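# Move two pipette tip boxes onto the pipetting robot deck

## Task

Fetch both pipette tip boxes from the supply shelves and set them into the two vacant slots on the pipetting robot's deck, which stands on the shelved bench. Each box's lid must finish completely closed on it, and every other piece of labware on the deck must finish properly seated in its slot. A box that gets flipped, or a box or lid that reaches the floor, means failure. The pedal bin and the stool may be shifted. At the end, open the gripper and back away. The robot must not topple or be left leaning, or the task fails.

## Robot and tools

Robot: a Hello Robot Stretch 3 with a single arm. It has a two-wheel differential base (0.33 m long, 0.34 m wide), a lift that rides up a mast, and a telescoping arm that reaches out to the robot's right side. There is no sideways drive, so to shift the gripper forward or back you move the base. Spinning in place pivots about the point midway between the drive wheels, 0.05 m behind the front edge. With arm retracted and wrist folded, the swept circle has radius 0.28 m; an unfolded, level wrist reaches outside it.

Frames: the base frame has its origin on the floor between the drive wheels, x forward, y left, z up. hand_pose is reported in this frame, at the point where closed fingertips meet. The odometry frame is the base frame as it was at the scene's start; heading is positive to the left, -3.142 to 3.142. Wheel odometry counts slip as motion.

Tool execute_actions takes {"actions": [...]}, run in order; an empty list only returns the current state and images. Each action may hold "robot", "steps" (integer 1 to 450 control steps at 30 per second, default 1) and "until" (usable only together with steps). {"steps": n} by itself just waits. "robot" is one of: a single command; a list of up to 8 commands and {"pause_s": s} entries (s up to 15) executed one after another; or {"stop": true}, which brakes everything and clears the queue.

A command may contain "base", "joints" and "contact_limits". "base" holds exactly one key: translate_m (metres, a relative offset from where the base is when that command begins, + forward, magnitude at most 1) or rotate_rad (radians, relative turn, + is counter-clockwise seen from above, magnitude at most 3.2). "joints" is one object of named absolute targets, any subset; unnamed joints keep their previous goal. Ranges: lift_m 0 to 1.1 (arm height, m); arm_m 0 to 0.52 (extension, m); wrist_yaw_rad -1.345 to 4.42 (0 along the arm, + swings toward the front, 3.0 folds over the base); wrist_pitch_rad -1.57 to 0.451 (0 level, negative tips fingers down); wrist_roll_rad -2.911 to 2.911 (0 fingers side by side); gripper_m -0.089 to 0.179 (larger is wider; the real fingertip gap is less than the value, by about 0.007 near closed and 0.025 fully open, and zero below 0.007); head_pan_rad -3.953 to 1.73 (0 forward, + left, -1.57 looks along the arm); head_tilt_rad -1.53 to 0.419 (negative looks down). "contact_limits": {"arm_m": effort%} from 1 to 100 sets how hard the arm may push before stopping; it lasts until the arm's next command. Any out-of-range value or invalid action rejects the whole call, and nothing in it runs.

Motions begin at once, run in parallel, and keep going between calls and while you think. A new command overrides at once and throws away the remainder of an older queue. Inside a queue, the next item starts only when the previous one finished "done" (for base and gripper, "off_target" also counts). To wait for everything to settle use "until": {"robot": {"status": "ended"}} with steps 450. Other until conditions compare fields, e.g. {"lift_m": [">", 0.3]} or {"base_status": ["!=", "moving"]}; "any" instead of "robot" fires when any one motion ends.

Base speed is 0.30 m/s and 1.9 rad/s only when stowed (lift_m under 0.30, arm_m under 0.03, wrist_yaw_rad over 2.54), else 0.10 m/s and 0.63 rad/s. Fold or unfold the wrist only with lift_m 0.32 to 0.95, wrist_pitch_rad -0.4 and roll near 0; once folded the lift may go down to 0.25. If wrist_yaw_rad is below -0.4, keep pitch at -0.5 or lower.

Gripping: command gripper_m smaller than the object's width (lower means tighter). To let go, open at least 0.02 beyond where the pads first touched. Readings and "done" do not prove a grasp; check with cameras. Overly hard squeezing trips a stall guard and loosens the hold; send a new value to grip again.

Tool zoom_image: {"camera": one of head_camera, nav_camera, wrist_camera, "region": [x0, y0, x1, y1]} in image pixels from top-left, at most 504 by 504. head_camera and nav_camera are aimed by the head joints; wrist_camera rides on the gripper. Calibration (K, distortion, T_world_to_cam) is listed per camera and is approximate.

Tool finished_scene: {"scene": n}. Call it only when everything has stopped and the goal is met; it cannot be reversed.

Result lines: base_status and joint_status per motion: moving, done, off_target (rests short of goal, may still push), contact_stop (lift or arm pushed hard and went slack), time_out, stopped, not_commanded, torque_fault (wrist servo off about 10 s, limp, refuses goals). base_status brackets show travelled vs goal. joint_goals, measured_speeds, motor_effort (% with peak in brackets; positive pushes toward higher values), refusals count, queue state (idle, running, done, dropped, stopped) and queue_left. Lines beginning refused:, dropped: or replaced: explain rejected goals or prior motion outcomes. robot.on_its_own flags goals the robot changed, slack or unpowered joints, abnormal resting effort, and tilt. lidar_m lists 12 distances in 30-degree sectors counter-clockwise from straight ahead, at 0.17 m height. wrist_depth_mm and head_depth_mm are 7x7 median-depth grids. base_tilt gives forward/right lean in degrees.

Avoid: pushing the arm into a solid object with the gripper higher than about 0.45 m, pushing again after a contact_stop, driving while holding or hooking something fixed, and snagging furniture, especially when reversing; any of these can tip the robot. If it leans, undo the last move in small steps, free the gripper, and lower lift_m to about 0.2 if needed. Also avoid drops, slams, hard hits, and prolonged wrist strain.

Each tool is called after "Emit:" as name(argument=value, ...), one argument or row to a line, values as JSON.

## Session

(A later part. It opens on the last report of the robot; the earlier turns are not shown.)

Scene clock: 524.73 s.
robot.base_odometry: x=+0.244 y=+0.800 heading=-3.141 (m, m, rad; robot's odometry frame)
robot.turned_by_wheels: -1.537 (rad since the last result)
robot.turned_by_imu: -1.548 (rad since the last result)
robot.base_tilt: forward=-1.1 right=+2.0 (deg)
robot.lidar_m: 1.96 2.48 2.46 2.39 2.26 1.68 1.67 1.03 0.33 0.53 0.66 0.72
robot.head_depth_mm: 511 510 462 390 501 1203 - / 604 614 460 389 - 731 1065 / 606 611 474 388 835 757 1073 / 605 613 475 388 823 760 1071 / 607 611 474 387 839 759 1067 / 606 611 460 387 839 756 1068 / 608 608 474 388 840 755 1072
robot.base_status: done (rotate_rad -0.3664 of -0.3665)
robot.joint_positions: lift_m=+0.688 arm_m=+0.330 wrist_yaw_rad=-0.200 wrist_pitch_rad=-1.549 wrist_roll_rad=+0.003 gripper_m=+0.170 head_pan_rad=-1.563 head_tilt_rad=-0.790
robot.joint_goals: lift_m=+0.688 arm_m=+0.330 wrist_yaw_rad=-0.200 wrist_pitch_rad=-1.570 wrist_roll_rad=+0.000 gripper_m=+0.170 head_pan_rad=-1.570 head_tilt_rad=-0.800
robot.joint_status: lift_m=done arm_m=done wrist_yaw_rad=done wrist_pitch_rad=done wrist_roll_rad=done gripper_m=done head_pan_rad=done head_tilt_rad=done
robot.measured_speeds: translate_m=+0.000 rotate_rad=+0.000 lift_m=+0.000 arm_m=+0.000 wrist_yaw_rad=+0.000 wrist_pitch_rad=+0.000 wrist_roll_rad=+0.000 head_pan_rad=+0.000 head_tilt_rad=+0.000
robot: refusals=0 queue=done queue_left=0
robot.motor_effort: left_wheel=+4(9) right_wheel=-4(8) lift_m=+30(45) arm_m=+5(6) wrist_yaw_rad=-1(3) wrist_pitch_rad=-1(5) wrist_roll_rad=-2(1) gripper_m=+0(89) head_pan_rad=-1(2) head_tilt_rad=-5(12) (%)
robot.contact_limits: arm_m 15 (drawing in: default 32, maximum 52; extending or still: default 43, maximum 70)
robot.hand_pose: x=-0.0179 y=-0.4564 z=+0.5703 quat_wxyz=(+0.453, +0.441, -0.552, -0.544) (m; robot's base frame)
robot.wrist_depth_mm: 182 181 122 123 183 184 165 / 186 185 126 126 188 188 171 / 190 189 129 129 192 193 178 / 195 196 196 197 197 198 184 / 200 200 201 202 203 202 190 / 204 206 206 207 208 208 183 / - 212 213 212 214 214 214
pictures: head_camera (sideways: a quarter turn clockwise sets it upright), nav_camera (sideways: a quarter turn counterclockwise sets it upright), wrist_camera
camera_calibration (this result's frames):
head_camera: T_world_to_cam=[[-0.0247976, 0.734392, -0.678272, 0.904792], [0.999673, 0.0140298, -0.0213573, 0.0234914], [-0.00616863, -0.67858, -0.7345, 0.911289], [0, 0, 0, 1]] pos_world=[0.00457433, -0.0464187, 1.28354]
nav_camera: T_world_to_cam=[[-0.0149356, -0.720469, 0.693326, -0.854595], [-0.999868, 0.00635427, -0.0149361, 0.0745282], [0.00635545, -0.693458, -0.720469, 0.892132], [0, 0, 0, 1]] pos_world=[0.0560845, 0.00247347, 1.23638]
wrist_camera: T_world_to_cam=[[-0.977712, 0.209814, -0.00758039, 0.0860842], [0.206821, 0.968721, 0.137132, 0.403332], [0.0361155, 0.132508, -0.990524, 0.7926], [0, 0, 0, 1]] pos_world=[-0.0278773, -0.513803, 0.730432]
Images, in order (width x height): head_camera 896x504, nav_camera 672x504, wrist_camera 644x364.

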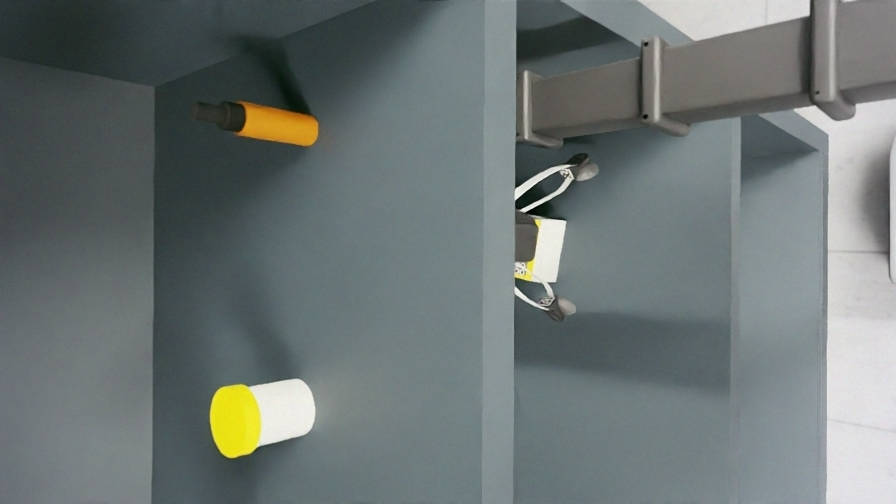

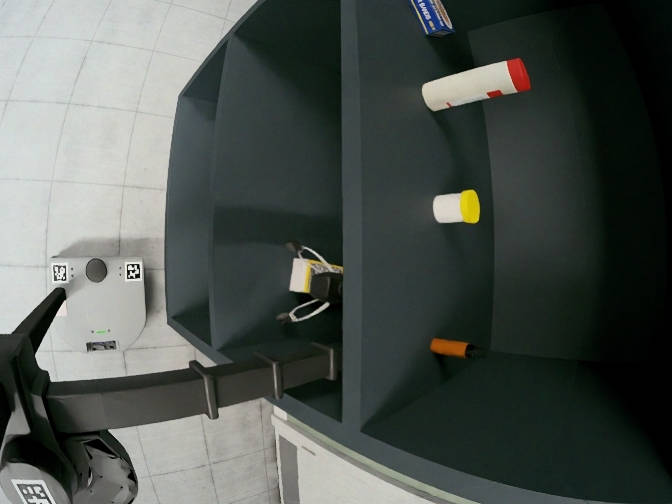

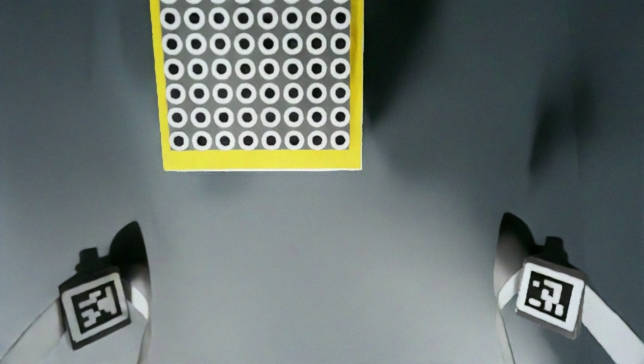

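Emit:
execute_actions(
  actions=[
    {"robot":{"base":{"translate_m":0.002},"joints":{"arm_m":0.441},"contact_limits":{"arm_m":15}},"steps":300,"until":{"robot":{"status":"ended"}}},
  ],
)

Scene clock: 537.57 s.
robot.base_odometry: x=+0.242 y=+0.800 heading=-3.141 (m, m, rad; robot's odometry frame)
robot.turned_by_wheels: +0.000 (rad since the last result)
robot.turned_by_imu: +0.001 (rad since the last result)
robot.base_tilt: forward=-0.9 right=+1.9 (deg)
robot.lidar_m: 1.96 2.47 2.46 2.40 2.27 1.68 1.67 1.03 0.33 0.53 0.66 0.72
robot.head_depth_mm: 517 514 461 389 508 1195 - / 608 614 461 389 - 731 1059 / 605 611 475 389 839 757 1068 / 605 613 475 388 824 761 1071 / 605 611 475 389 841 759 1063 / 606 609 460 388 835 756 1067 / 605 609 473 388 839 758 1065
robot.base_status: done (translate_m +0.0020 of +0.0020)
robot.joint_positions: lift_m=+0.688 arm_m=+0.441 wrist_yaw_rad=-0.200 wrist_pitch_rad=-1.549 wrist_roll_rad=+0.003 gripper_m=+0.170 head_pan_rad=-1.563 head_tilt_rad=-0.790
robot.joint_goals: lift_m=+0.688 arm_m=+0.441 wrist_yaw_rad=-0.200 wrist_pitch_rad=-1.570 wrist_roll_rad=+0.000 gripper_m=+0.170 head_pan_rad=-1.570 head_tilt_rad=-0.800
robot.joint_status: lift_m=done arm_m=done wrist_yaw_rad=done wrist_pitch_rad=done wrist_roll_rad=done gripper_m=done head_pan_rad=done head_tilt_rad=done
robot.measured_speeds: translate_m=+0.000 rotate_rad=+0.000 lift_m=+0.000 arm_m=+0.000 wrist_yaw_rad=+0.000 wrist_pitch_rad=+0.000 wrist_roll_rad=+0.000 head_pan_rad=+0.000 head_tilt_rad=+0.000
robot: refusals=0 queue=done queue_left=0
robot.motor_effort: left_wheel=+4(8) right_wheel=-4(4) lift_m=+31(30) arm_m=+5(5) wrist_yaw_rad=+0(1) wrist_pitch_rad=-2(2) wrist_roll_rad=-1(1) gripper_m=+0(0) head_pan_rad=-2(1) head_tilt_rad=-2(3) (%)
robot.contact_limits: arm_m 15 (drawing in: default 32, maximum 52; extending or still: default 43, maximum 70)
robot.hand_pose: x=-0.0179 y=-0.5674 z=+0.5703 quat_wxyz=(+0.453, +0.441, -0.552, -0.544) (m; robot's base frame)
robot.wrist_depth_mm: 181 181 182 183 183 184 168 / 186 186 187 186 187 188 174 / 189 190 188 147 190 192 181 / 195 195 135 132 136 198 188 / 199 200 139 135 140 202 193 / 204 206 143 139 206 208 186 / - 212 146 142 211 213 215
pictures: head_camera (sideways: a quarter turn clockwise sets it upright), nav_camera (sideways: a quarter turn counterclockwise sets it upright), wrist_camera
camera_calibration (this result's frames):
head_camera: T_world_to_cam=[[-0.0247974, 0.734393, -0.678271, 0.904791], [0.999673, 0.0140296, -0.0213573, 0.0234914], [-0.0061688, -0.67858, -0.734501, 0.91129], [0, 0, 0, 1]] pos_world=[0.00457432, -0.0464187, 1.28354]
nav_camera: T_world_to_cam=[[-0.0149358, -0.72047, 0.693326, -0.854594], [-0.999868, 0.00635452, -0.0149361, 0.0745281], [0.00635528, -0.693457, -0.72047, 0.892133], [0, 0, 0, 1]] pos_world=[0.0560845, 0.0024735, 1.23638]
wrist_camera: T_world_to_cam=[[-0.977711, 0.209816, -0.00757947, 0.109374], [0.206821, 0.96871, 0.137209, 0.510787], [0.036131, 0.132583, -0.990513, 0.807344], [0, 0, 0, 1]] pos_world=[-0.0278758, -0.624793, 0.730429]
Images, in order (width x height): head_camera 896x504, nav_camera 672x504, wrist_camera 644x364.

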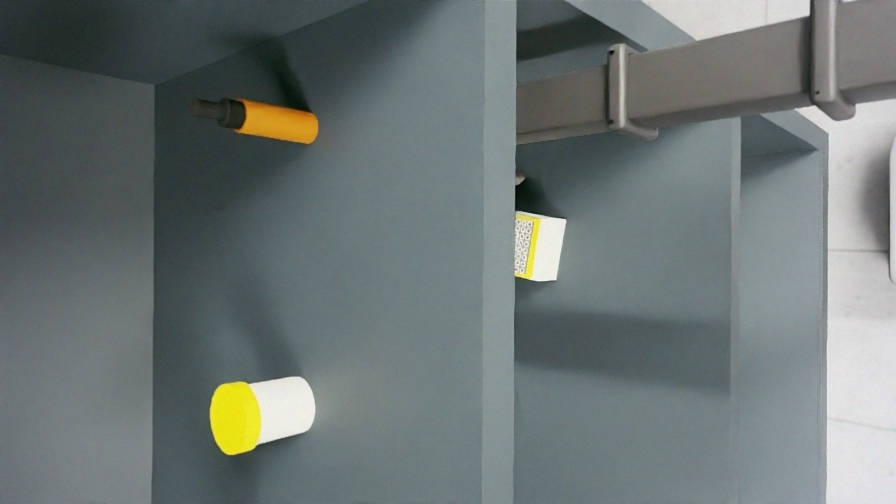

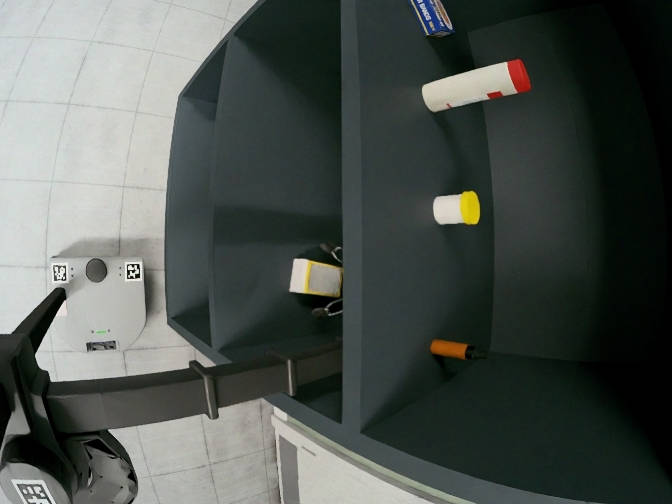

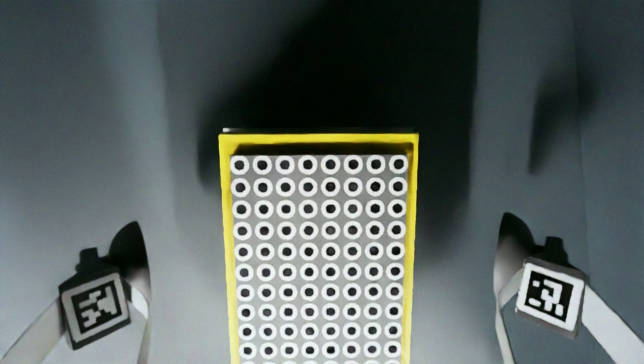

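Emit:
execute_actions(
  actions=[
    {"robot":[{"base":{"translate_m":0.001},"joints":{"arm_m":0.439,"lift_m":0.684}},{"joints":{"gripper_m":0.045}},{"joints":{"lift_m":0.697}}],"steps":300,"until":{"robot":{"status":"ended"}}},
  ],
)

Scene clock: 544.50 s.
robot.base_odometry: x=+0.241 y=+0.800 heading=-3.141 (m, m, rad; robot's odometry frame)
robot.turned_by_wheels: +0.000 (rad since the last result)
robot.turned_by_imu: +0.001 (rad since the last result)
robot.base_tilt: forward=-1.1 right=+1.9 (deg)
robot.lidar_m: 1.96 2.48 2.46 2.39 2.27 1.68 1.67 1.03 0.33 0.53 0.66 0.72
robot.head_depth_mm: 520 517 461 389 511 1201 - / 605 612 461 389 - 731 1054 / 606 611 476 388 839 756 1074 / 605 612 474 389 825 758 1069 / 608 611 474 389 839 753 1069 / 605 610 459 388 837 757 1067 / 606 609 474 387 838 756 1068
robot.base_status: done (translate_m +0.0010 of +0.0010)
robot.joint_positions: lift_m=+0.697 arm_m=+0.439 wrist_yaw_rad=-0.200 wrist_pitch_rad=-1.549 wrist_roll_rad=+0.003 gripper_m=+0.046 head_pan_rad=-1.563 head_tilt_rad=-0.790
robot.joint_goals: lift_m=+0.697 arm_m=+0.439 wrist_yaw_rad=-0.200 wrist_pitch_rad=-1.570 wrist_roll_rad=+0.000 gripper_m=+0.045 head_pan_rad=-1.570 head_tilt_rad=-0.800
robot.joint_status: lift_m=done arm_m=done wrist_yaw_rad=done wrist_pitch_rad=done wrist_roll_rad=done gripper_m=done head_pan_rad=done head_tilt_rad=done
robot.measured_speeds: translate_m=+0.000 rotate_rad=+0.000 lift_m=+0.000 arm_m=+0.000 wrist_yaw_rad=+0.000 wrist_pitch_rad=+0.000 wrist_roll_rad=+0.000 head_pan_rad=+0.000 head_tilt_rad=+0.000
robot: refusals=0 queue=done queue_left=0
robot.motor_effort: left_wheel=+4(7) right_wheel=-4(8) lift_m=+46(49) arm_m=-6(6) wrist_yaw_rad=-1(0) wrist_pitch_rad=-2(2) wrist_roll_rad=-2(2) gripper_m=-16(97) head_pan_rad=-2(2) head_tilt_rad=-4(3) (%)
robot.hand_pose: x=-0.0179 y=-0.5660 z=+0.5787 quat_wxyz=(+0.453, +0.441, -0.552, -0.544) (m; robot's base frame)
robot.wrist_depth_mm: 189 190 189 189 191 191 170 / 193 194 194 195 194 196 176 / 198 198 197 128 198 202 182 / 202 203 125 125 126 206 189 / 209 209 128 128 129 211 196 / 213 213 132 132 132 217 203 / 220 220 137 135 140 223 211
pictures: head_camera (sideways: a quarter turn clockwise sets it upright), nav_camera (sideways: a quarter turn counterclockwise sets it upright), wrist_camera
camera_calibration (this result's frames):
head_camera: T_world_to_cam=[[-0.024797, 0.734393, -0.678271, 0.904791], [0.999673, 0.014029, -0.0213573, 0.0234914], [-0.0061692, -0.67858, -0.734501, 0.91129], [0, 0, 0, 1]] pos_world=[0.00457429, -0.0464187, 1.28354]
nav_camera: T_world_to_cam=[[-0.0149362, -0.72047, 0.693326, -0.854594], [-0.999868, 0.00635511, -0.0149361, 0.0745281], [0.00635486, -0.693457, -0.72047, 0.892133], [0, 0, 0, 1]] pos_world=[0.0560845, 0.00247347, 1.23638]
wrist_camera: T_world_to_cam=[[-0.977711, 0.209817, -0.00757944, 0.109159], [0.206822, 0.968709, 0.137212, 0.50834], [0.0361317, 0.132586, -0.990513, 0.815505], [0, 0, 0, 1]] pos_world=[-0.0278758, -0.623461, 0.738846]
Images, in order (width x height): head_camera 896x504, nav_camera 672x504, wrist_camera 644x364.

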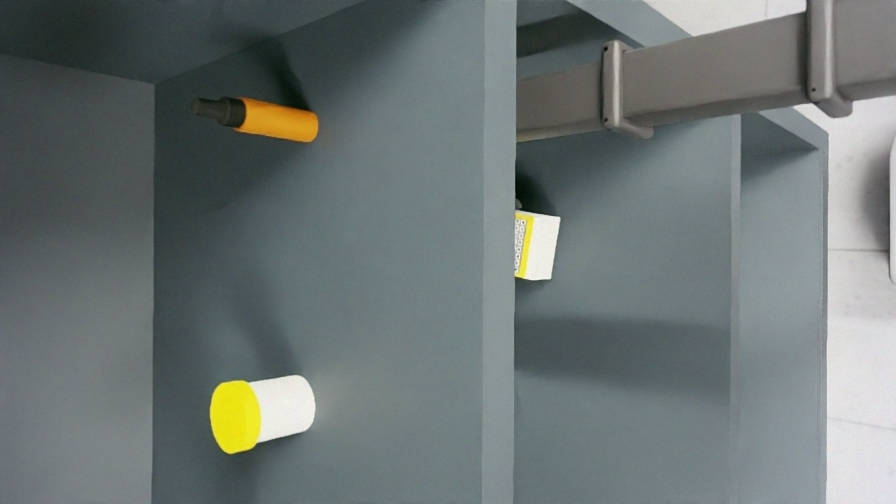

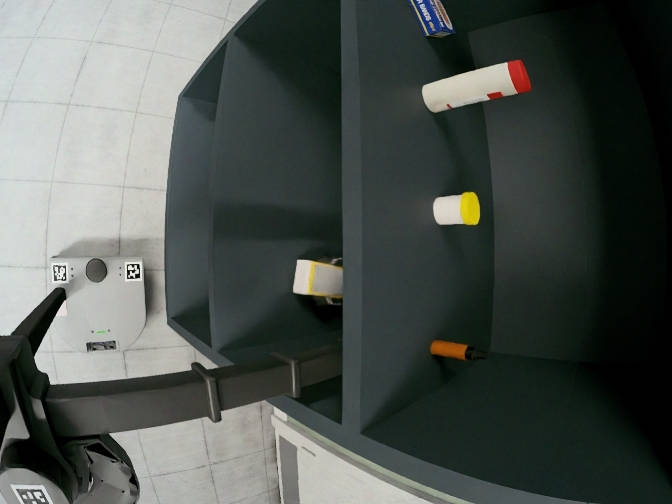

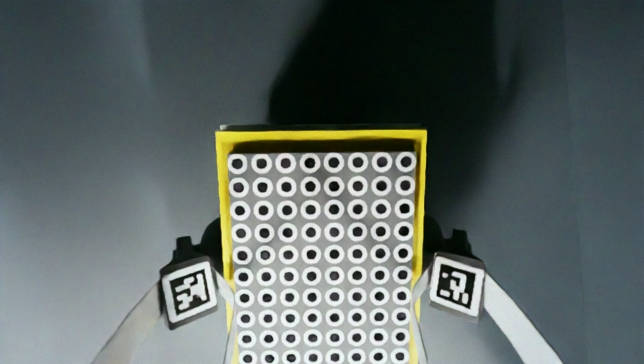

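Emit:
execute_actions(
  actions=[
    {"robot":{"joints":{"arm_m":0.02}},"steps":300,"until":{"robot":{"arm_m":["<",0.05]}}},
    {"robot":[{"base":{"rotate_rad":0.553},"joints":{"arm_m":0.02}},{"base":{"translate_m":1.0},"joints":{"lift_m":1.1,"wrist_yaw_rad":-0.03,"head_tilt_rad":-0.7}},{"base":{"translate_m":0.9317}},{"base":{"rotate_rad":0.9846}},{"joints":{"arm_m":0.28}}],"steps":450,"until":{"robot":{"status":"ended"}}},
    {"steps":450,"until":{"robot":{"status":"ended"}}},
    {"steps":450,"until":{"robot":{"status":"ended"}}},
  ],
)

Scene clock: 588.57 s.
robot.base_odometry: x=-1.403 y=-0.214 heading=-1.604 (m, m, rad; robot's odometry frame)
robot.turned_by_wheels: +1.537 (rad since the last result)
robot.turned_by_imu: +1.557 (rad since the last result)
robot.base_tilt: forward=-1.0 right=+2.0 (deg)
robot.lidar_m: 1.92 1.55 1.88 3.25 2.25 1.62 1.86 0.84 1.01 0.52 0.53 0.70
robot.head_depth_mm: 905 902 600 492 466 1290 1119 / 914 899 557 493 467 1287 1123 / - - 666 424 467 1289 1122 / 862 898 627 418 465 1261 1119 / 850 900 685 521 465 1291 1122 / 862 945 686 537 466 1263 1117 / 861 942 685 537 465 1293 1126
robot.base_status: done (rotate_rad +0.9844 of +0.9846)
robot.joint_positions: lift_m=+1.099 arm_m=+0.280 wrist_yaw_rad=-0.031 wrist_pitch_rad=-1.549 wrist_roll_rad=+0.003 gripper_m=+0.046 head_pan_rad=-1.563 head_tilt_rad=-0.704
robot.joint_goals: lift_m=+1.100 arm_m=+0.280 wrist_yaw_rad=-0.030 wrist_pitch_rad=-1.570 wrist_roll_rad=+0.000 gripper_m=+0.045 head_pan_rad=-1.570 head_tilt_rad=-0.700
robot.joint_status: lift_m=done arm_m=done wrist_yaw_rad=done wrist_pitch_rad=done wrist_roll_rad=done gripper_m=done head_pan_rad=done head_tilt_rad=done
robot.measured_speeds: translate_m=+0.000 rotate_rad=+0.000 lift_m=+0.000 arm_m=+0.000 wrist_yaw_rad=+0.000 wrist_pitch_rad=+0.000 wrist_roll_rad=+0.000 head_pan_rad=+0.000 head_tilt_rad=+0.000
robot: refusals=0 queue=done queue_left=0
robot.motor_effort: left_wheel=-2(7) right_wheel=+4(8) lift_m=+46(47) arm_m=+4(6) wrist_yaw_rad=+1(1) wrist_pitch_rad=-2(2) wrist_roll_rad=-1(2) gripper_m=-17(17) head_pan_rad=-3(2) head_tilt_rad=+2(10) (%)
robot.hand_pose: x=-0.0210 y=-0.4061 z=+0.9807 quat_wxyz=(+0.497, +0.486, -0.513, -0.504) (m; robot's base frame)
robot.wrist_depth_mm: 210 210 199 199 199 145 140 / 214 214 204 204 204 147 144 / 220 220 207 129 207 151 147 / 225 225 126 124 126 155 151 / 230 231 128 128 129 222 222 / 238 236 132 131 132 239 241 / 243 244 137 135 140 247 248
pictures: head_camera (sideways: a quarter turn clockwise sets it upright), nav_camera (sideways: a quarter turn counterclockwise sets it upright), wrist_camera
camera_calibration (this result's frames):
head_camera: T_world_to_cam=[[-0.0243025, 0.673864, -0.738456, 0.98322], [0.999688, 0.0121365, -0.0218247, 0.0241021], [-0.0057446, -0.738756, -0.673949, 0.832533], [0, 0, 0, 1]] pos_world=[0.00458265, -0.04781, 1.28768]
nav_camera: T_world_to_cam=[[-0.0154394, -0.658707, 0.752241, -0.931373], [-0.999858, 0.0050777, -0.0160753, 0.0760129], [0.00676926, -0.752383, -0.658691, 0.811779], [0, 0, 0, 1]] pos_world=[0.0561271, -0.00311941, 1.23655]
wrist_camera: T_world_to_cam=[[-0.999044, 0.043054, -0.00757912, 0.00743755], [0.041609, 0.989667, 0.137214, 0.303877], [0.0134084, 0.136767, -0.990512, 1.1938], [0, 0, 0, 1]] pos_world=[-0.0212205, -0.464329, 1.14083]
Images, in order (width x height): head_camera 896x504, nav_camera 672x504, wrist_camera 644x364.

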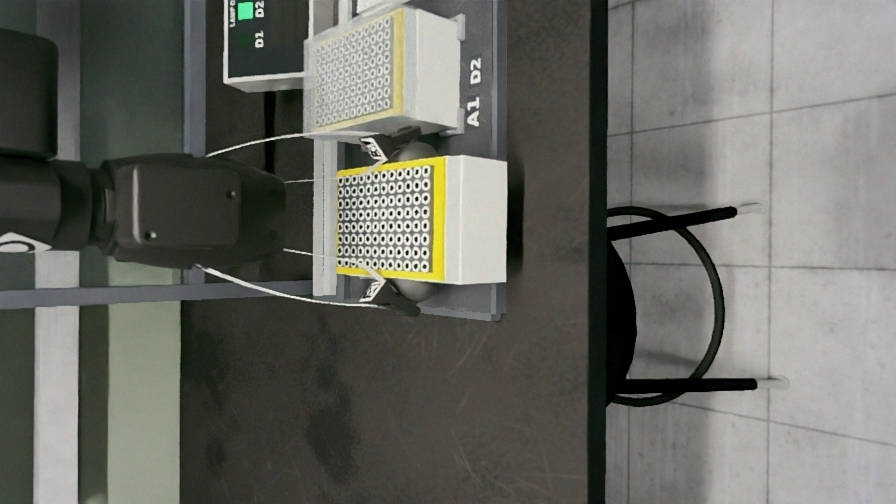

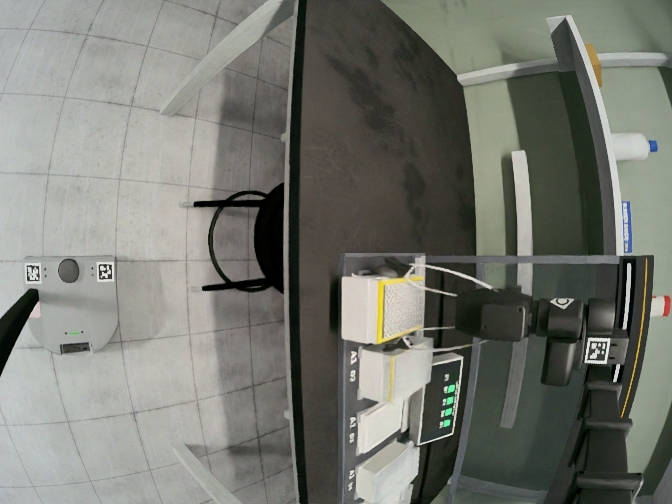

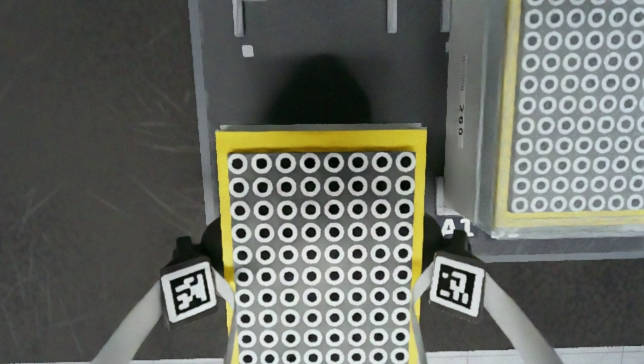

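Emit:
execute_actions(
  actions=[
    {"robot":{"joints":{"arm_m":0.353},"contact_limits":{"arm_m":15}},"steps":300,"until":{"robot":{"status":"ended"}}},
    {"robot":{"joints":{"lift_m":1.088}},"steps":300,"until":{"robot":{"status":"ended"}}},
  ],
)

Emit:
zoom_image(
  camera="head_camera",
  region=[300, 100, 540, 340],
)

Scene clock: 597.57 s.
robot.base_odometry: x=-1.403 y=-0.214 heading=-1.604 (m, m, rad; robot's odometry frame)
robot.turned_by_wheels: +0.000 (rad since the last result)
robot.turned_by_imu: +0.001 (rad since the last result)
robot.base_tilt: forward=-1.1 right=+2.0 (deg)
robot.lidar_m: 1.92 1.54 1.88 3.26 2.24 1.62 1.86 0.84 1.02 0.52 0.53 0.70
robot.head_depth_mm: 858 897 602 490 467 1296 1123 / 913 900 557 491 466 1291 1120 / 902 902 594 491 467 1292 1120 / 858 875 530 491 466 1253 1120 / 846 899 685 537 466 1290 1123 / 858 944 686 538 466 1266 1117 / 865 944 686 536 465 1287 1125
robot.base_status: done (rotate_rad +0.9844 of +0.9846)
robot.joint_positions: lift_m=+1.088 arm_m=+0.353 wrist_yaw_rad=-0.031 wrist_pitch_rad=-1.549 wrist_roll_rad=+0.003 gripper_m=+0.046 head_pan_rad=-1.563 head_tilt_rad=-0.704
robot.joint_goals: lift_m=+1.088 arm_m=+0.353 wrist_yaw_rad=-0.030 wrist_pitch_rad=-1.570 wrist_roll_rad=+0.000 gripper_m=+0.045 head_pan_rad=-1.570 head_tilt_rad=-0.700
robot.joint_status: lift_m=done arm_m=done wrist_yaw_rad=done wrist_pitch_rad=done wrist_roll_rad=done gripper_m=done head_pan_rad=done head_tilt_rad=done
robot.measured_speeds: translate_m=+0.000 rotate_rad=+0.000 lift_m=+0.000 arm_m=+0.000 wrist_yaw_rad=+0.000 wrist_pitch_rad=+0.000 wrist_roll_rad=+0.000 head_pan_rad=+0.000 head_tilt_rad=+0.000
robot: refusals=0 queue=done queue_left=0
robot.motor_effort: left_wheel=-2(3) right_wheel=+5(4) lift_m=+32(46) arm_m=+5(4) wrist_yaw_rad=+1(0) wrist_pitch_rad=-2(2) wrist_roll_rad=-2(1) gripper_m=-17(16) head_pan_rad=-2(2) head_tilt_rad=+3(2) (%)
robot.contact_limits: arm_m 15 (drawing in: default 32, maximum 52; extending or still: default 43, maximum 70)
robot.hand_pose: x=-0.0210 y=-0.4791 z=+0.9702 quat_wxyz=(+0.497, +0.486, -0.513, -0.504) (m; robot's base frame)
robot.wrist_depth_mm: 200 199 182 182 179 178 178 / 204 204 194 194 194 195 198 / 210 210 193 128 196 156 141 / 214 214 126 124 126 148 140 / 219 219 129 128 129 150 144 / 225 226 132 131 132 149 148 / 232 231 137 135 140 162 151
pictures: head_camera (sideways: a quarter turn clockwise sets it upright), nav_camera (sideways: a quarter turn counterclockwise sets it upright), wrist_camera
camera_calibration (this result's frames):
head_camera: T_world_to_cam=[[-0.0243025, 0.67386, -0.73846, 0.983225], [0.999688, 0.0121364, -0.0218247, 0.0241022], [-0.00574457, -0.73876, -0.673945, 0.832528], [0, 0, 0, 1]] pos_world=[0.00458265, -0.04781, 1.28768]
nav_camera: T_world_to_cam=[[-0.0154395, -0.658702, 0.752245, -0.931378], [-0.999858, 0.00507761, -0.0160754, 0.076013], [0.00676929, -0.752386, -0.658687, 0.811773], [0, 0, 0, 1]] pos_world=[0.0561271, -0.00311978, 1.23655]
wrist_camera: T_world_to_cam=[[-0.999044, 0.0430543, -0.00757912, 0.0105014], [0.0416092, 0.989667, 0.137214, 0.377556], [0.0134084, 0.136767, -0.990512, 1.19343], [0, 0, 0, 1]] pos_world=[-0.0212205, -0.53733, 1.13038]
Images, in order (width x height): head_camera 896x504, nav_camera 672x504, wrist_camera 644x364.

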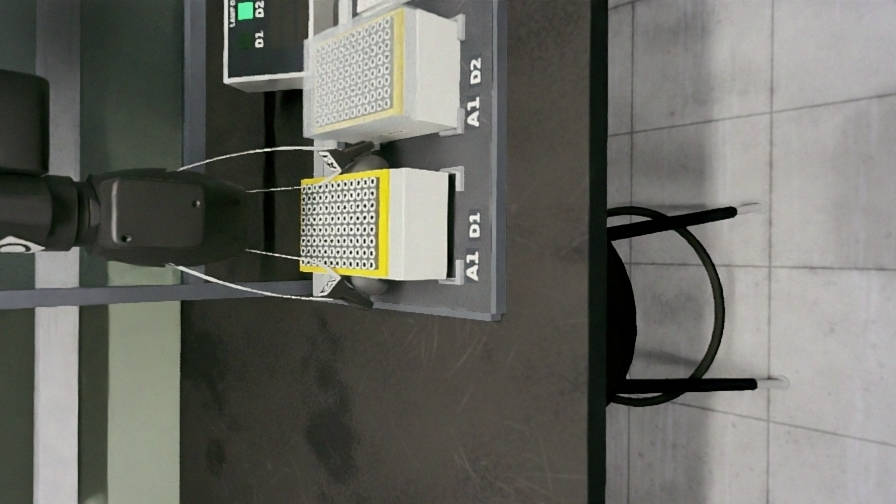

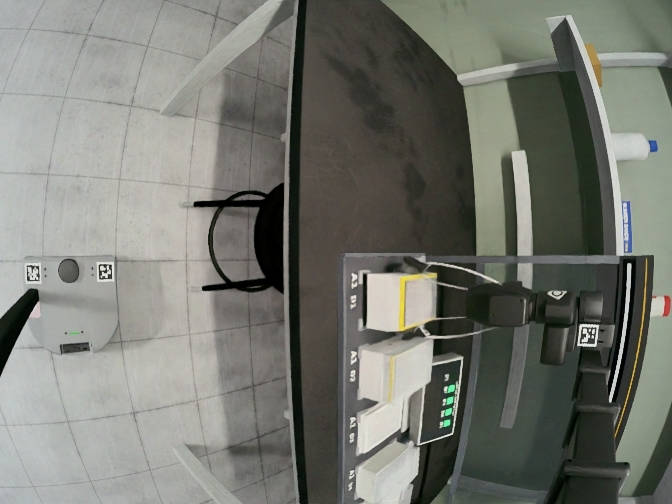

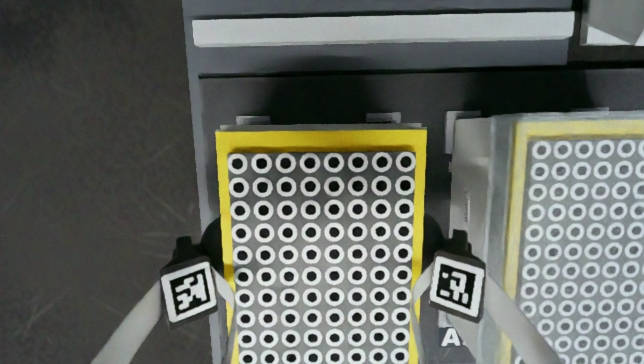

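Region (300, 100, 540, 340) of head_camera's 896x504 image, scaled by 2.100, with more detail than that image has.

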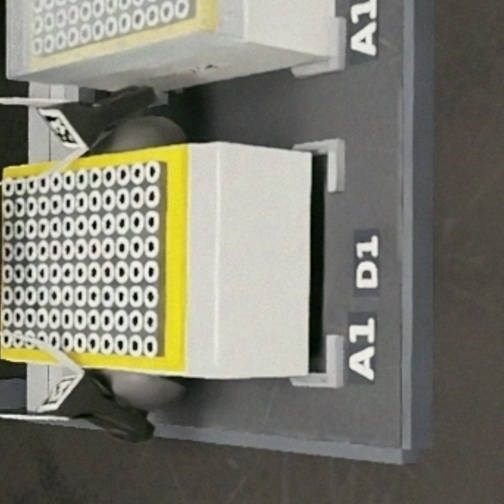

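Emit:
zoom_image(
  camera="wrist_camera",
  region=[190, 60, 510, 180],
)

Region (190, 60, 510, 180) of wrist_camera's 644x364 image, scaled by 1.575; it fills the top 189 rows of this view, and the rest is white.

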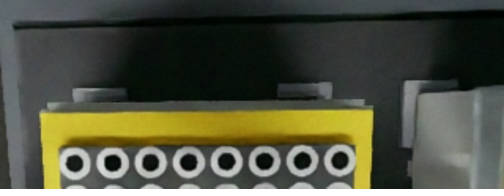

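Emit:
execute_actions(
  actions=[
    {"robot":{"base":{"translate_m":0.0006},"joints":{"arm_m":0.3545,"wrist_yaw_rad":-0.017},"contact_limits":{"arm_m":15}},"steps":300,"until":{"robot":{"status":"ended"}}},
    {"robot":{"joints":{"lift_m":1.083}},"steps":300,"until":{"robot":{"status":"ended"}}},
  ],
)

Emit:
zoom_image(
  camera="head_camera",
  region=[380, 140, 500, 310],
)

Emit:
zoom_image(
  camera="wrist_camera",
  region=[190, 60, 510, 180],
)

Scene clock: 610.97 s.
robot.base_odometry: x=-1.403 y=-0.215 heading=-1.604 (m, m, rad; robot's odometry frame)
robot.turned_by_wheels: +0.000 (rad since the last result)
robot.turned_by_imu: +0.001 (rad since the last result)
robot.base_tilt: forward=-1.0 right=+1.9 (deg)
robot.lidar_m: 1.92 1.55 1.88 3.24 2.25 1.62 1.86 0.84 1.01 0.52 0.53 0.70
robot.head_depth_mm: 856 900 601 491 468 1291 1127 / 910 900 560 492 466 1288 1124 / 905 899 667 491 466 1292 1129 / 858 897 527 490 467 1268 1120 / 844 899 685 537 466 1291 1123 / 859 945 686 538 466 1258 1126 / 865 943 686 537 465 1293 1126
robot.base_status: done (translate_m +0.0006 of +0.0006)
robot.joint_positions: lift_m=+1.083 arm_m=+0.354 wrist_yaw_rad=-0.019 wrist_pitch_rad=-1.549 wrist_roll_rad=+0.003 gripper_m=+0.046 head_pan_rad=-1.563 head_tilt_rad=-0.704
robot.joint_goals: lift_m=+1.083 arm_m=+0.354 wrist_yaw_rad=-0.017 wrist_pitch_rad=-1.570 wrist_roll_rad=+0.000 gripper_m=+0.045 head_pan_rad=-1.570 head_tilt_rad=-0.700
robot.joint_status: lift_m=done arm_m=done wrist_yaw_rad=done wrist_pitch_rad=done wrist_roll_rad=done gripper_m=done head_pan_rad=done head_tilt_rad=done
robot.measured_speeds: translate_m=+0.000 rotate_rad=+0.000 lift_m=+0.000 arm_m=+0.000 wrist_yaw_rad=+0.000 wrist_pitch_rad=+0.000 wrist_roll_rad=+0.000 head_pan_rad=+0.000 head_tilt_rad=+0.000
robot: refusals=0 queue=done queue_left=0
robot.motor_effort: left_wheel=-2(3) right_wheel=+4(7) lift_m=+31(31) arm_m=+4(5) wrist_yaw_rad=+1(2) wrist_pitch_rad=-2(2) wrist_roll_rad=-2(2) gripper_m=-16(16) head_pan_rad=-3(3) head_tilt_rad=+2(1) (%)
robot.contact_limits: arm_m 15 (drawing in: default 32, maximum 52; extending or still: default 43, maximum 70)
robot.hand_pose: x=-0.0213 y=-0.4806 z=+0.9652 quat_wxyz=(+0.500, +0.489, -0.510, -0.501) (m; robot's base frame)
robot.wrist_depth_mm: 194 196 177 178 178 178 174 / 199 200 190 189 190 190 191 / 204 205 188 129 192 171 137 / 209 209 126 124 126 149 135 / 216 214 129 128 129 149 139 / 220 221 132 131 132 145 142 / 227 227 137 135 140 162 146
pictures: head_camera (sideways: a quarter turn clockwise sets it upright), nav_camera (sideways: a quarter turn counterclockwise sets it upright), wrist_camera
camera_calibration (this result's frames):
head_camera: T_world_to_cam=[[-0.0243025, 0.67386, -0.738459, 0.983225], [0.999688, 0.0121364, -0.0218247, 0.0241022], [-0.00574457, -0.738759, -0.673945, 0.832528], [0, 0, 0, 1]] pos_world=[0.00458265, -0.04781, 1.28768]
nav_camera: T_world_to_cam=[[-0.0154395, -0.658703, 0.752245, -0.931378], [-0.999858, 0.00507761, -0.0160754, 0.076013], [0.00676929, -0.752386, -0.658687, 0.811773], [0, 0, 0, 1]] pos_world=[0.0561271, -0.00311976, 1.23655]
wrist_camera: T_world_to_cam=[[-0.999498, 0.0307483, -0.00757911, 0.00437622], [0.0294188, 0.990104, 0.137214, 0.379683], [0.0117232, 0.136922, -0.990512, 1.18873], [0, 0, 0, 1]] pos_world=[-0.0207315, -0.538824, 1.12538]
Images, in order (width x height): head_camera 896x504, nav_camera 672x504, wrist_camera 644x364.

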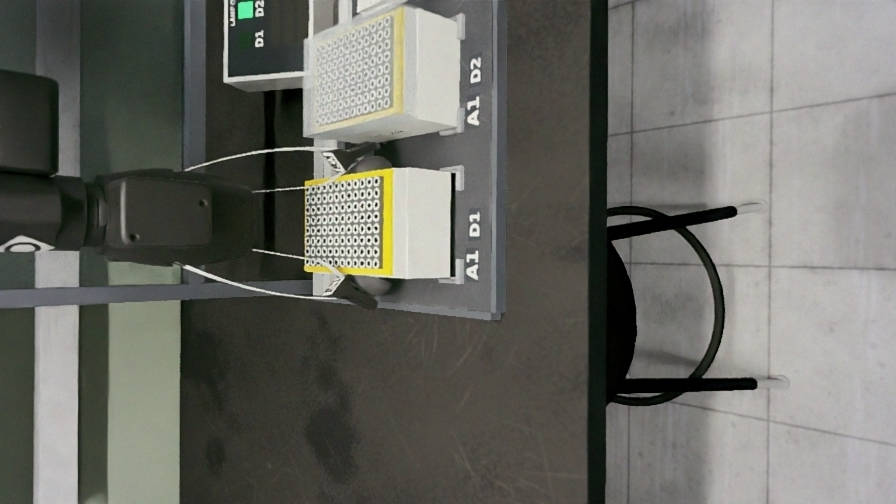

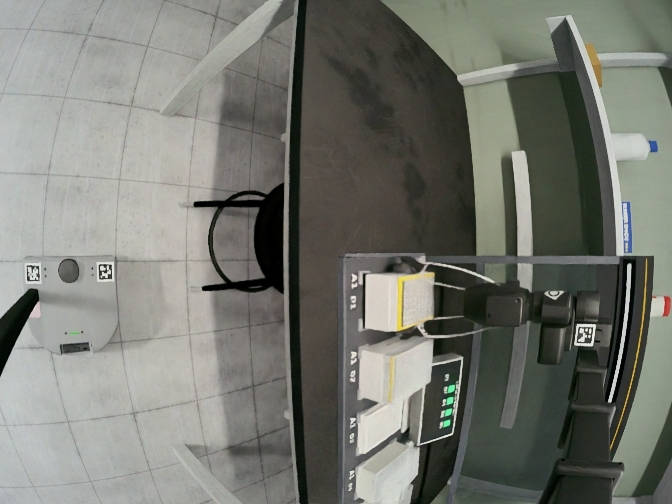

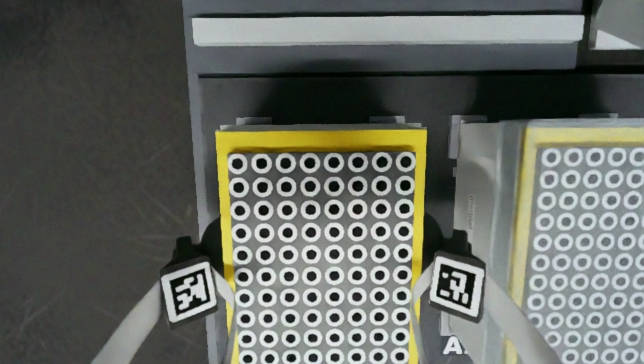

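Region (380, 140, 500, 310) of head_camera's 896x504 image, scaled by 2.965, with more detail than that image has; it fills the left 356 columns of this view, and the rest is white.

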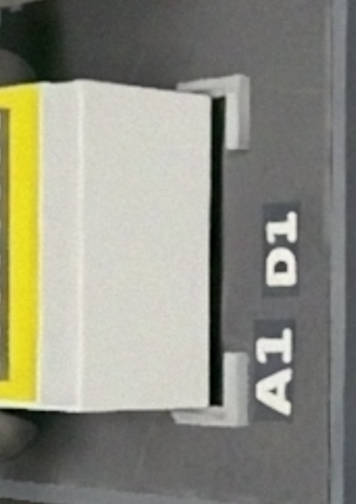

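Region (190, 60, 510, 180) of wrist_camera's 644x364 image, scaled by 1.575; it fills the top 189 rows of this view, and the rest is white.

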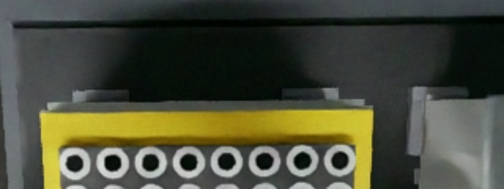

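Emit:
execute_actions(
  actions=[
    {"robot":{"joints":{"lift_m":1.079}},"steps":300,"until":{"robot":{"status":"ended"}}},
  ],
)

Emit:
zoom_image(
  camera="head_camera",
  region=[380, 140, 500, 310],
)

Scene clock: 616.27 s.
robot.base_odometry: x=-1.403 y=-0.215 heading=-1.604 (m, m, rad; robot's odometry frame)
robot.turned_by_wheels: +0.000 (rad since the last result)
robot.turned_by_imu: +0.000 (rad since the last result)
robot.base_tilt: forward=-1.0 right=+1.8 (deg)
robot.lidar_m: 1.92 1.55 1.88 3.25 2.24 1.62 1.86 0.84 1.01 0.52 0.53 0.70
robot.head_depth_mm: 857 900 602 492 467 1285 1127 / 921 899 561 492 468 1290 1123 / - 899 717 491 467 1295 1124 / 861 898 604 491 466 1270 1120 / 847 897 687 538 466 1298 1114 / 860 943 686 537 464 1270 1125 / 860 943 683 536 467 1288 1115
robot.base_status: done (translate_m +0.0006 of +0.0006)
robot.joint_positions: lift_m=+1.079 arm_m=+0.354 wrist_yaw_rad=-0.019 wrist_pitch_rad=-1.549 wrist_roll_rad=+0.003 gripper_m=+0.046 head_pan_rad=-1.563 head_tilt_rad=-0.704
robot.joint_goals: lift_m=+1.079 arm_m=+0.354 wrist_yaw_rad=-0.017 wrist_pitch_rad=-1.570 wrist_roll_rad=+0.000 gripper_m=+0.045 head_pan_rad=-1.570 head_tilt_rad=-0.700
robot.joint_status: lift_m=done arm_m=done wrist_yaw_rad=done wrist_pitch_rad=done wrist_roll_rad=done gripper_m=done head_pan_rad=done head_tilt_rad=done
robot.measured_speeds: translate_m=+0.000 rotate_rad=+0.000 lift_m=+0.000 arm_m=+0.000 wrist_yaw_rad=+0.000 wrist_pitch_rad=+0.000 wrist_roll_rad=+0.000 head_pan_rad=+0.000 head_tilt_rad=+0.000
robot: refusals=0 queue=done queue_left=0
robot.motor_effort: left_wheel=-2(2) right_wheel=+3(3) lift_m=+32(32) arm_m=+4(5) wrist_yaw_rad=+1(1) wrist_pitch_rad=-1(2) wrist_roll_rad=-2(2) gripper_m=-17(17) head_pan_rad=-2(2) head_tilt_rad=+3(2) (%)
robot.contact_limits: arm_m 15 (drawing in: default 32, maximum 52; extending or still: default 43, maximum 70)
robot.hand_pose: x=-0.0213 y=-0.4806 z=+0.9612 quat_wxyz=(+0.500, +0.489, -0.510, -0.501) (m; robot's base frame)
robot.wrist_depth_mm: 191 191 173 169 170 170 170 / 195 196 184 186 186 185 188 / 201 201 185 128 188 170 132 / 205 206 126 125 126 149 131 / 210 212 129 128 129 149 135 / 216 216 132 131 132 141 138 / 222 222 137 135 140 162 142
pictures: head_camera (sideways: a quarter turn clockwise sets it upright), nav_camera (sideways: a quarter turn counterclockwise sets it upright), wrist_camera
camera_calibration (this result's frames):
head_camera: T_world_to_cam=[[-0.0243025, 0.67386, -0.738459, 0.983225], [0.999688, 0.0121364, -0.0218247, 0.0241022], [-0.00574457, -0.73876, -0.673945, 0.832528], [0, 0, 0, 1]] pos_world=[0.00458265, -0.04781, 1.28768]
nav_camera: T_world_to_cam=[[-0.0154395, -0.658703, 0.752245, -0.931378], [-0.999858, 0.00507761, -0.0160754, 0.076013], [0.00676929, -0.752386, -0.658687, 0.811773], [0, 0, 0, 1]] pos_world=[0.0561271, -0.00311977, 1.23655]
wrist_camera: T_world_to_cam=[[-0.999498, 0.0307483, -0.00757912, 0.00434594], [0.0294189, 0.990104, 0.137214, 0.380232], [0.0117232, 0.136922, -0.990512, 1.18477], [0, 0, 0, 1]] pos_world=[-0.0207315, -0.538824, 1.12138]
Images, in order (width x height): head_camera 896x504, nav_camera 672x504, wrist_camera 644x364.

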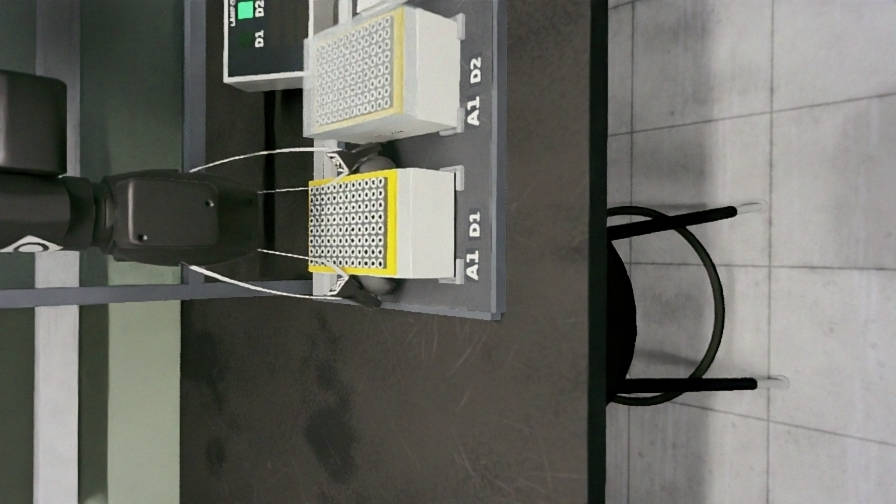

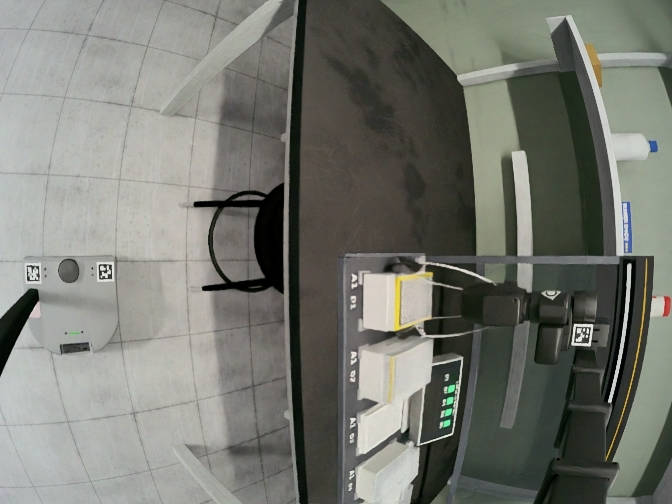

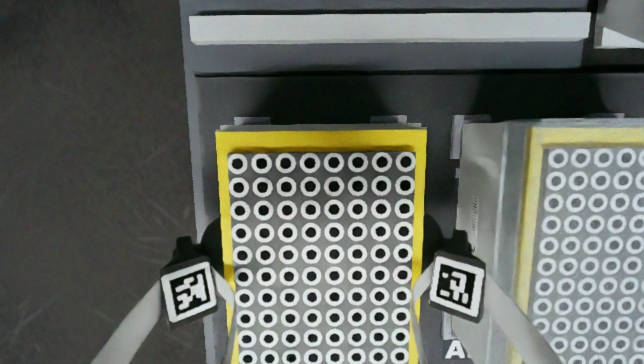

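Region (380, 140, 500, 310) of head_camera's 896x504 image, scaled by 2.965, with more detail than that image has; it fills the left 356 columns of this view, and the rest is white.

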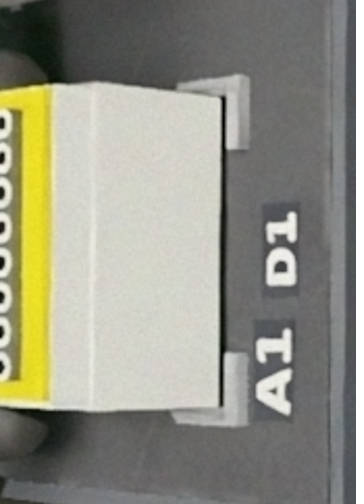

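Emit:
execute_actions(
  actions=[
    {"robot":{"joints":{"lift_m":1.076}},"steps":300,"until":{"robot":{"status":"ended"}}},
  ],
)

Emit:
zoom_image(
  camera="head_camera",
  region=[380, 140, 500, 310],
)

Scene clock: 621.23 s.
robot.base_odometry: x=-1.403 y=-0.215 heading=-1.604 (m, m, rad; robot's odometry frame)
robot.turned_by_wheels: +0.000 (rad since the last result)
robot.turned_by_imu: +0.000 (rad since the last result)
robot.base_tilt: forward=-1.0 right=+2.0 (deg)
robot.lidar_m: 1.91 1.54 1.88 3.24 2.24 1.62 1.86 0.84 1.01 0.52 0.53 0.69
robot.head_depth_mm: 853 901 602 491 467 1291 1125 / 916 900 559 492 468 1288 1120 / - 900 714 491 466 1282 1122 / 857 894 646 490 466 1253 1120 / 846 898 684 537 465 1293 1115 / 857 947 685 535 466 1257 1120 / 864 943 686 537 466 1283 1123
robot.base_status: done (translate_m +0.0006 of +0.0006)
robot.joint_positions: lift_m=+1.076 arm_m=+0.354 wrist_yaw_rad=-0.019 wrist_pitch_rad=-1.552 wrist_roll_rad=+0.003 gripper_m=+0.046 head_pan_rad=-1.563 head_tilt_rad=-0.704
robot.joint_goals: lift_m=+1.076 arm_m=+0.354 wrist_yaw_rad=-0.017 wrist_pitch_rad=-1.570 wrist_roll_rad=+0.000 gripper_m=+0.045 head_pan_rad=-1.570 head_tilt_rad=-0.700
robot.joint_status: lift_m=done arm_m=done wrist_yaw_rad=done wrist_pitch_rad=done wrist_roll_rad=done gripper_m=done head_pan_rad=done head_tilt_rad=done
robot.measured_speeds: translate_m=+0.000 rotate_rad=+0.000 lift_m=+0.000 arm_m=+0.000 wrist_yaw_rad=+0.000 wrist_pitch_rad=+0.000 wrist_roll_rad=+0.000 head_pan_rad=+0.000 head_tilt_rad=+0.000
robot: refusals=0 queue=done queue_left=0
robot.motor_effort: left_wheel=-2(2) right_wheel=+4(3) lift_m=+31(32) arm_m=+4(4) wrist_yaw_rad=+1(2) wrist_pitch_rad=+0(2) wrist_roll_rad=-2(2) gripper_m=-17(17) head_pan_rad=-2(2) head_tilt_rad=+1(1) (%)
robot.contact_limits: arm_m 15 (drawing in: default 32, maximum 52; extending or still: default 43, maximum 70)
robot.hand_pose: x=-0.0213 y=-0.4799 z=+0.9583 quat_wxyz=(+0.499, +0.490, -0.510, -0.501) (m; robot's base frame)
robot.wrist_depth_mm: 188 188 166 165 169 169 172 / 192 193 182 182 183 183 185 / 196 197 182 129 186 170 130 / 203 203 125 125 126 147 128 / 207 208 129 128 129 149 132 / 213 213 131 132 132 141 135 / 218 219 137 135 140 160 139
pictures: head_camera (sideways: a quarter turn clockwise sets it upright), nav_camera (sideways: a quarter turn counterclockwise sets it upright), wrist_camera
camera_calibration (this result's frames):
head_camera: T_world_to_cam=[[-0.0243026, 0.67386, -0.738459, 0.983225], [0.999688, 0.0121366, -0.0218247, 0.0241022], [-0.00574439, -0.73876, -0.673945, 0.832528], [0, 0, 0, 1]] pos_world=[0.00458266, -0.04781, 1.28768]
nav_camera: T_world_to_cam=[[-0.0154393, -0.658703, 0.752245, -0.931378], [-0.999858, 0.00507737, -0.0160754, 0.076013], [0.00676947, -0.752386, -0.658687, 0.811773], [0, 0, 0, 1]] pos_world=[0.0561271, -0.00311976, 1.23655]
wrist_camera: T_world_to_cam=[[-0.999504, 0.030581, -0.00754892, 0.00420323], [0.0292271, 0.989753, 0.139769, 0.377364], [0.0117458, 0.139479, -0.990155, 1.18265], [0, 0, 0, 1]] pos_world=[-0.0207194, -0.538581, 1.1183]
Images, in order (width x height): head_camera 896x504, nav_camera 672x504, wrist_camera 644x364.

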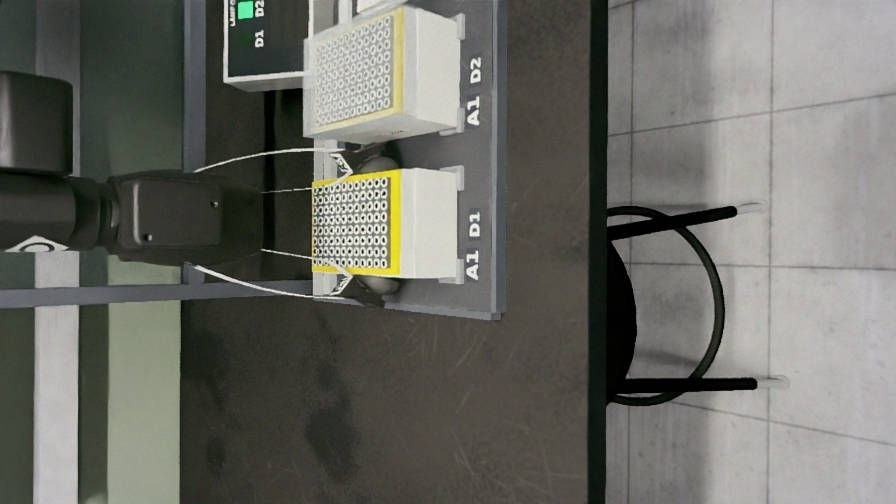

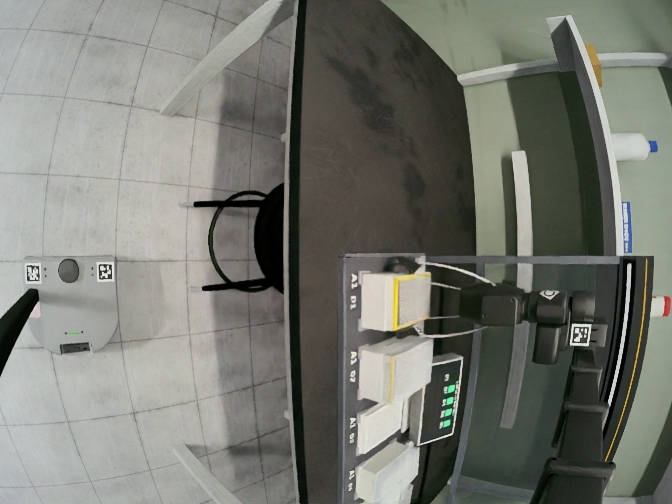

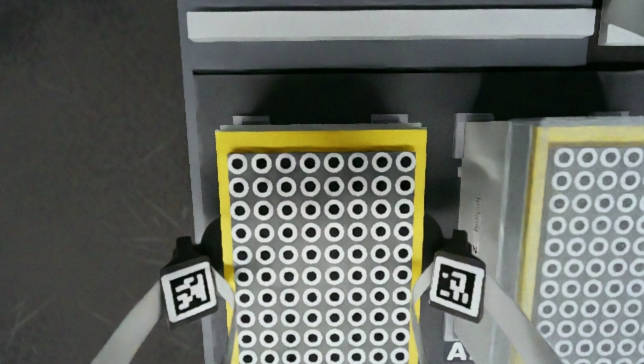

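Region (380, 140, 500, 310) of head_camera's 896x504 image, scaled by 2.965, with more detail than that image has; it fills the left 356 columns of this view, and the rest is white.

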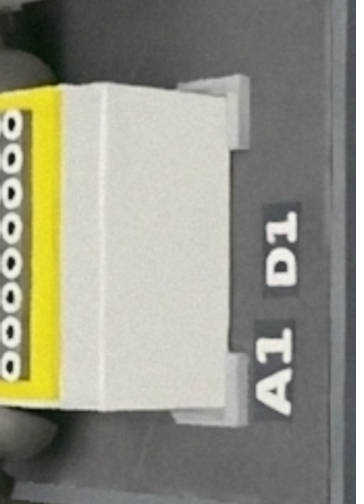

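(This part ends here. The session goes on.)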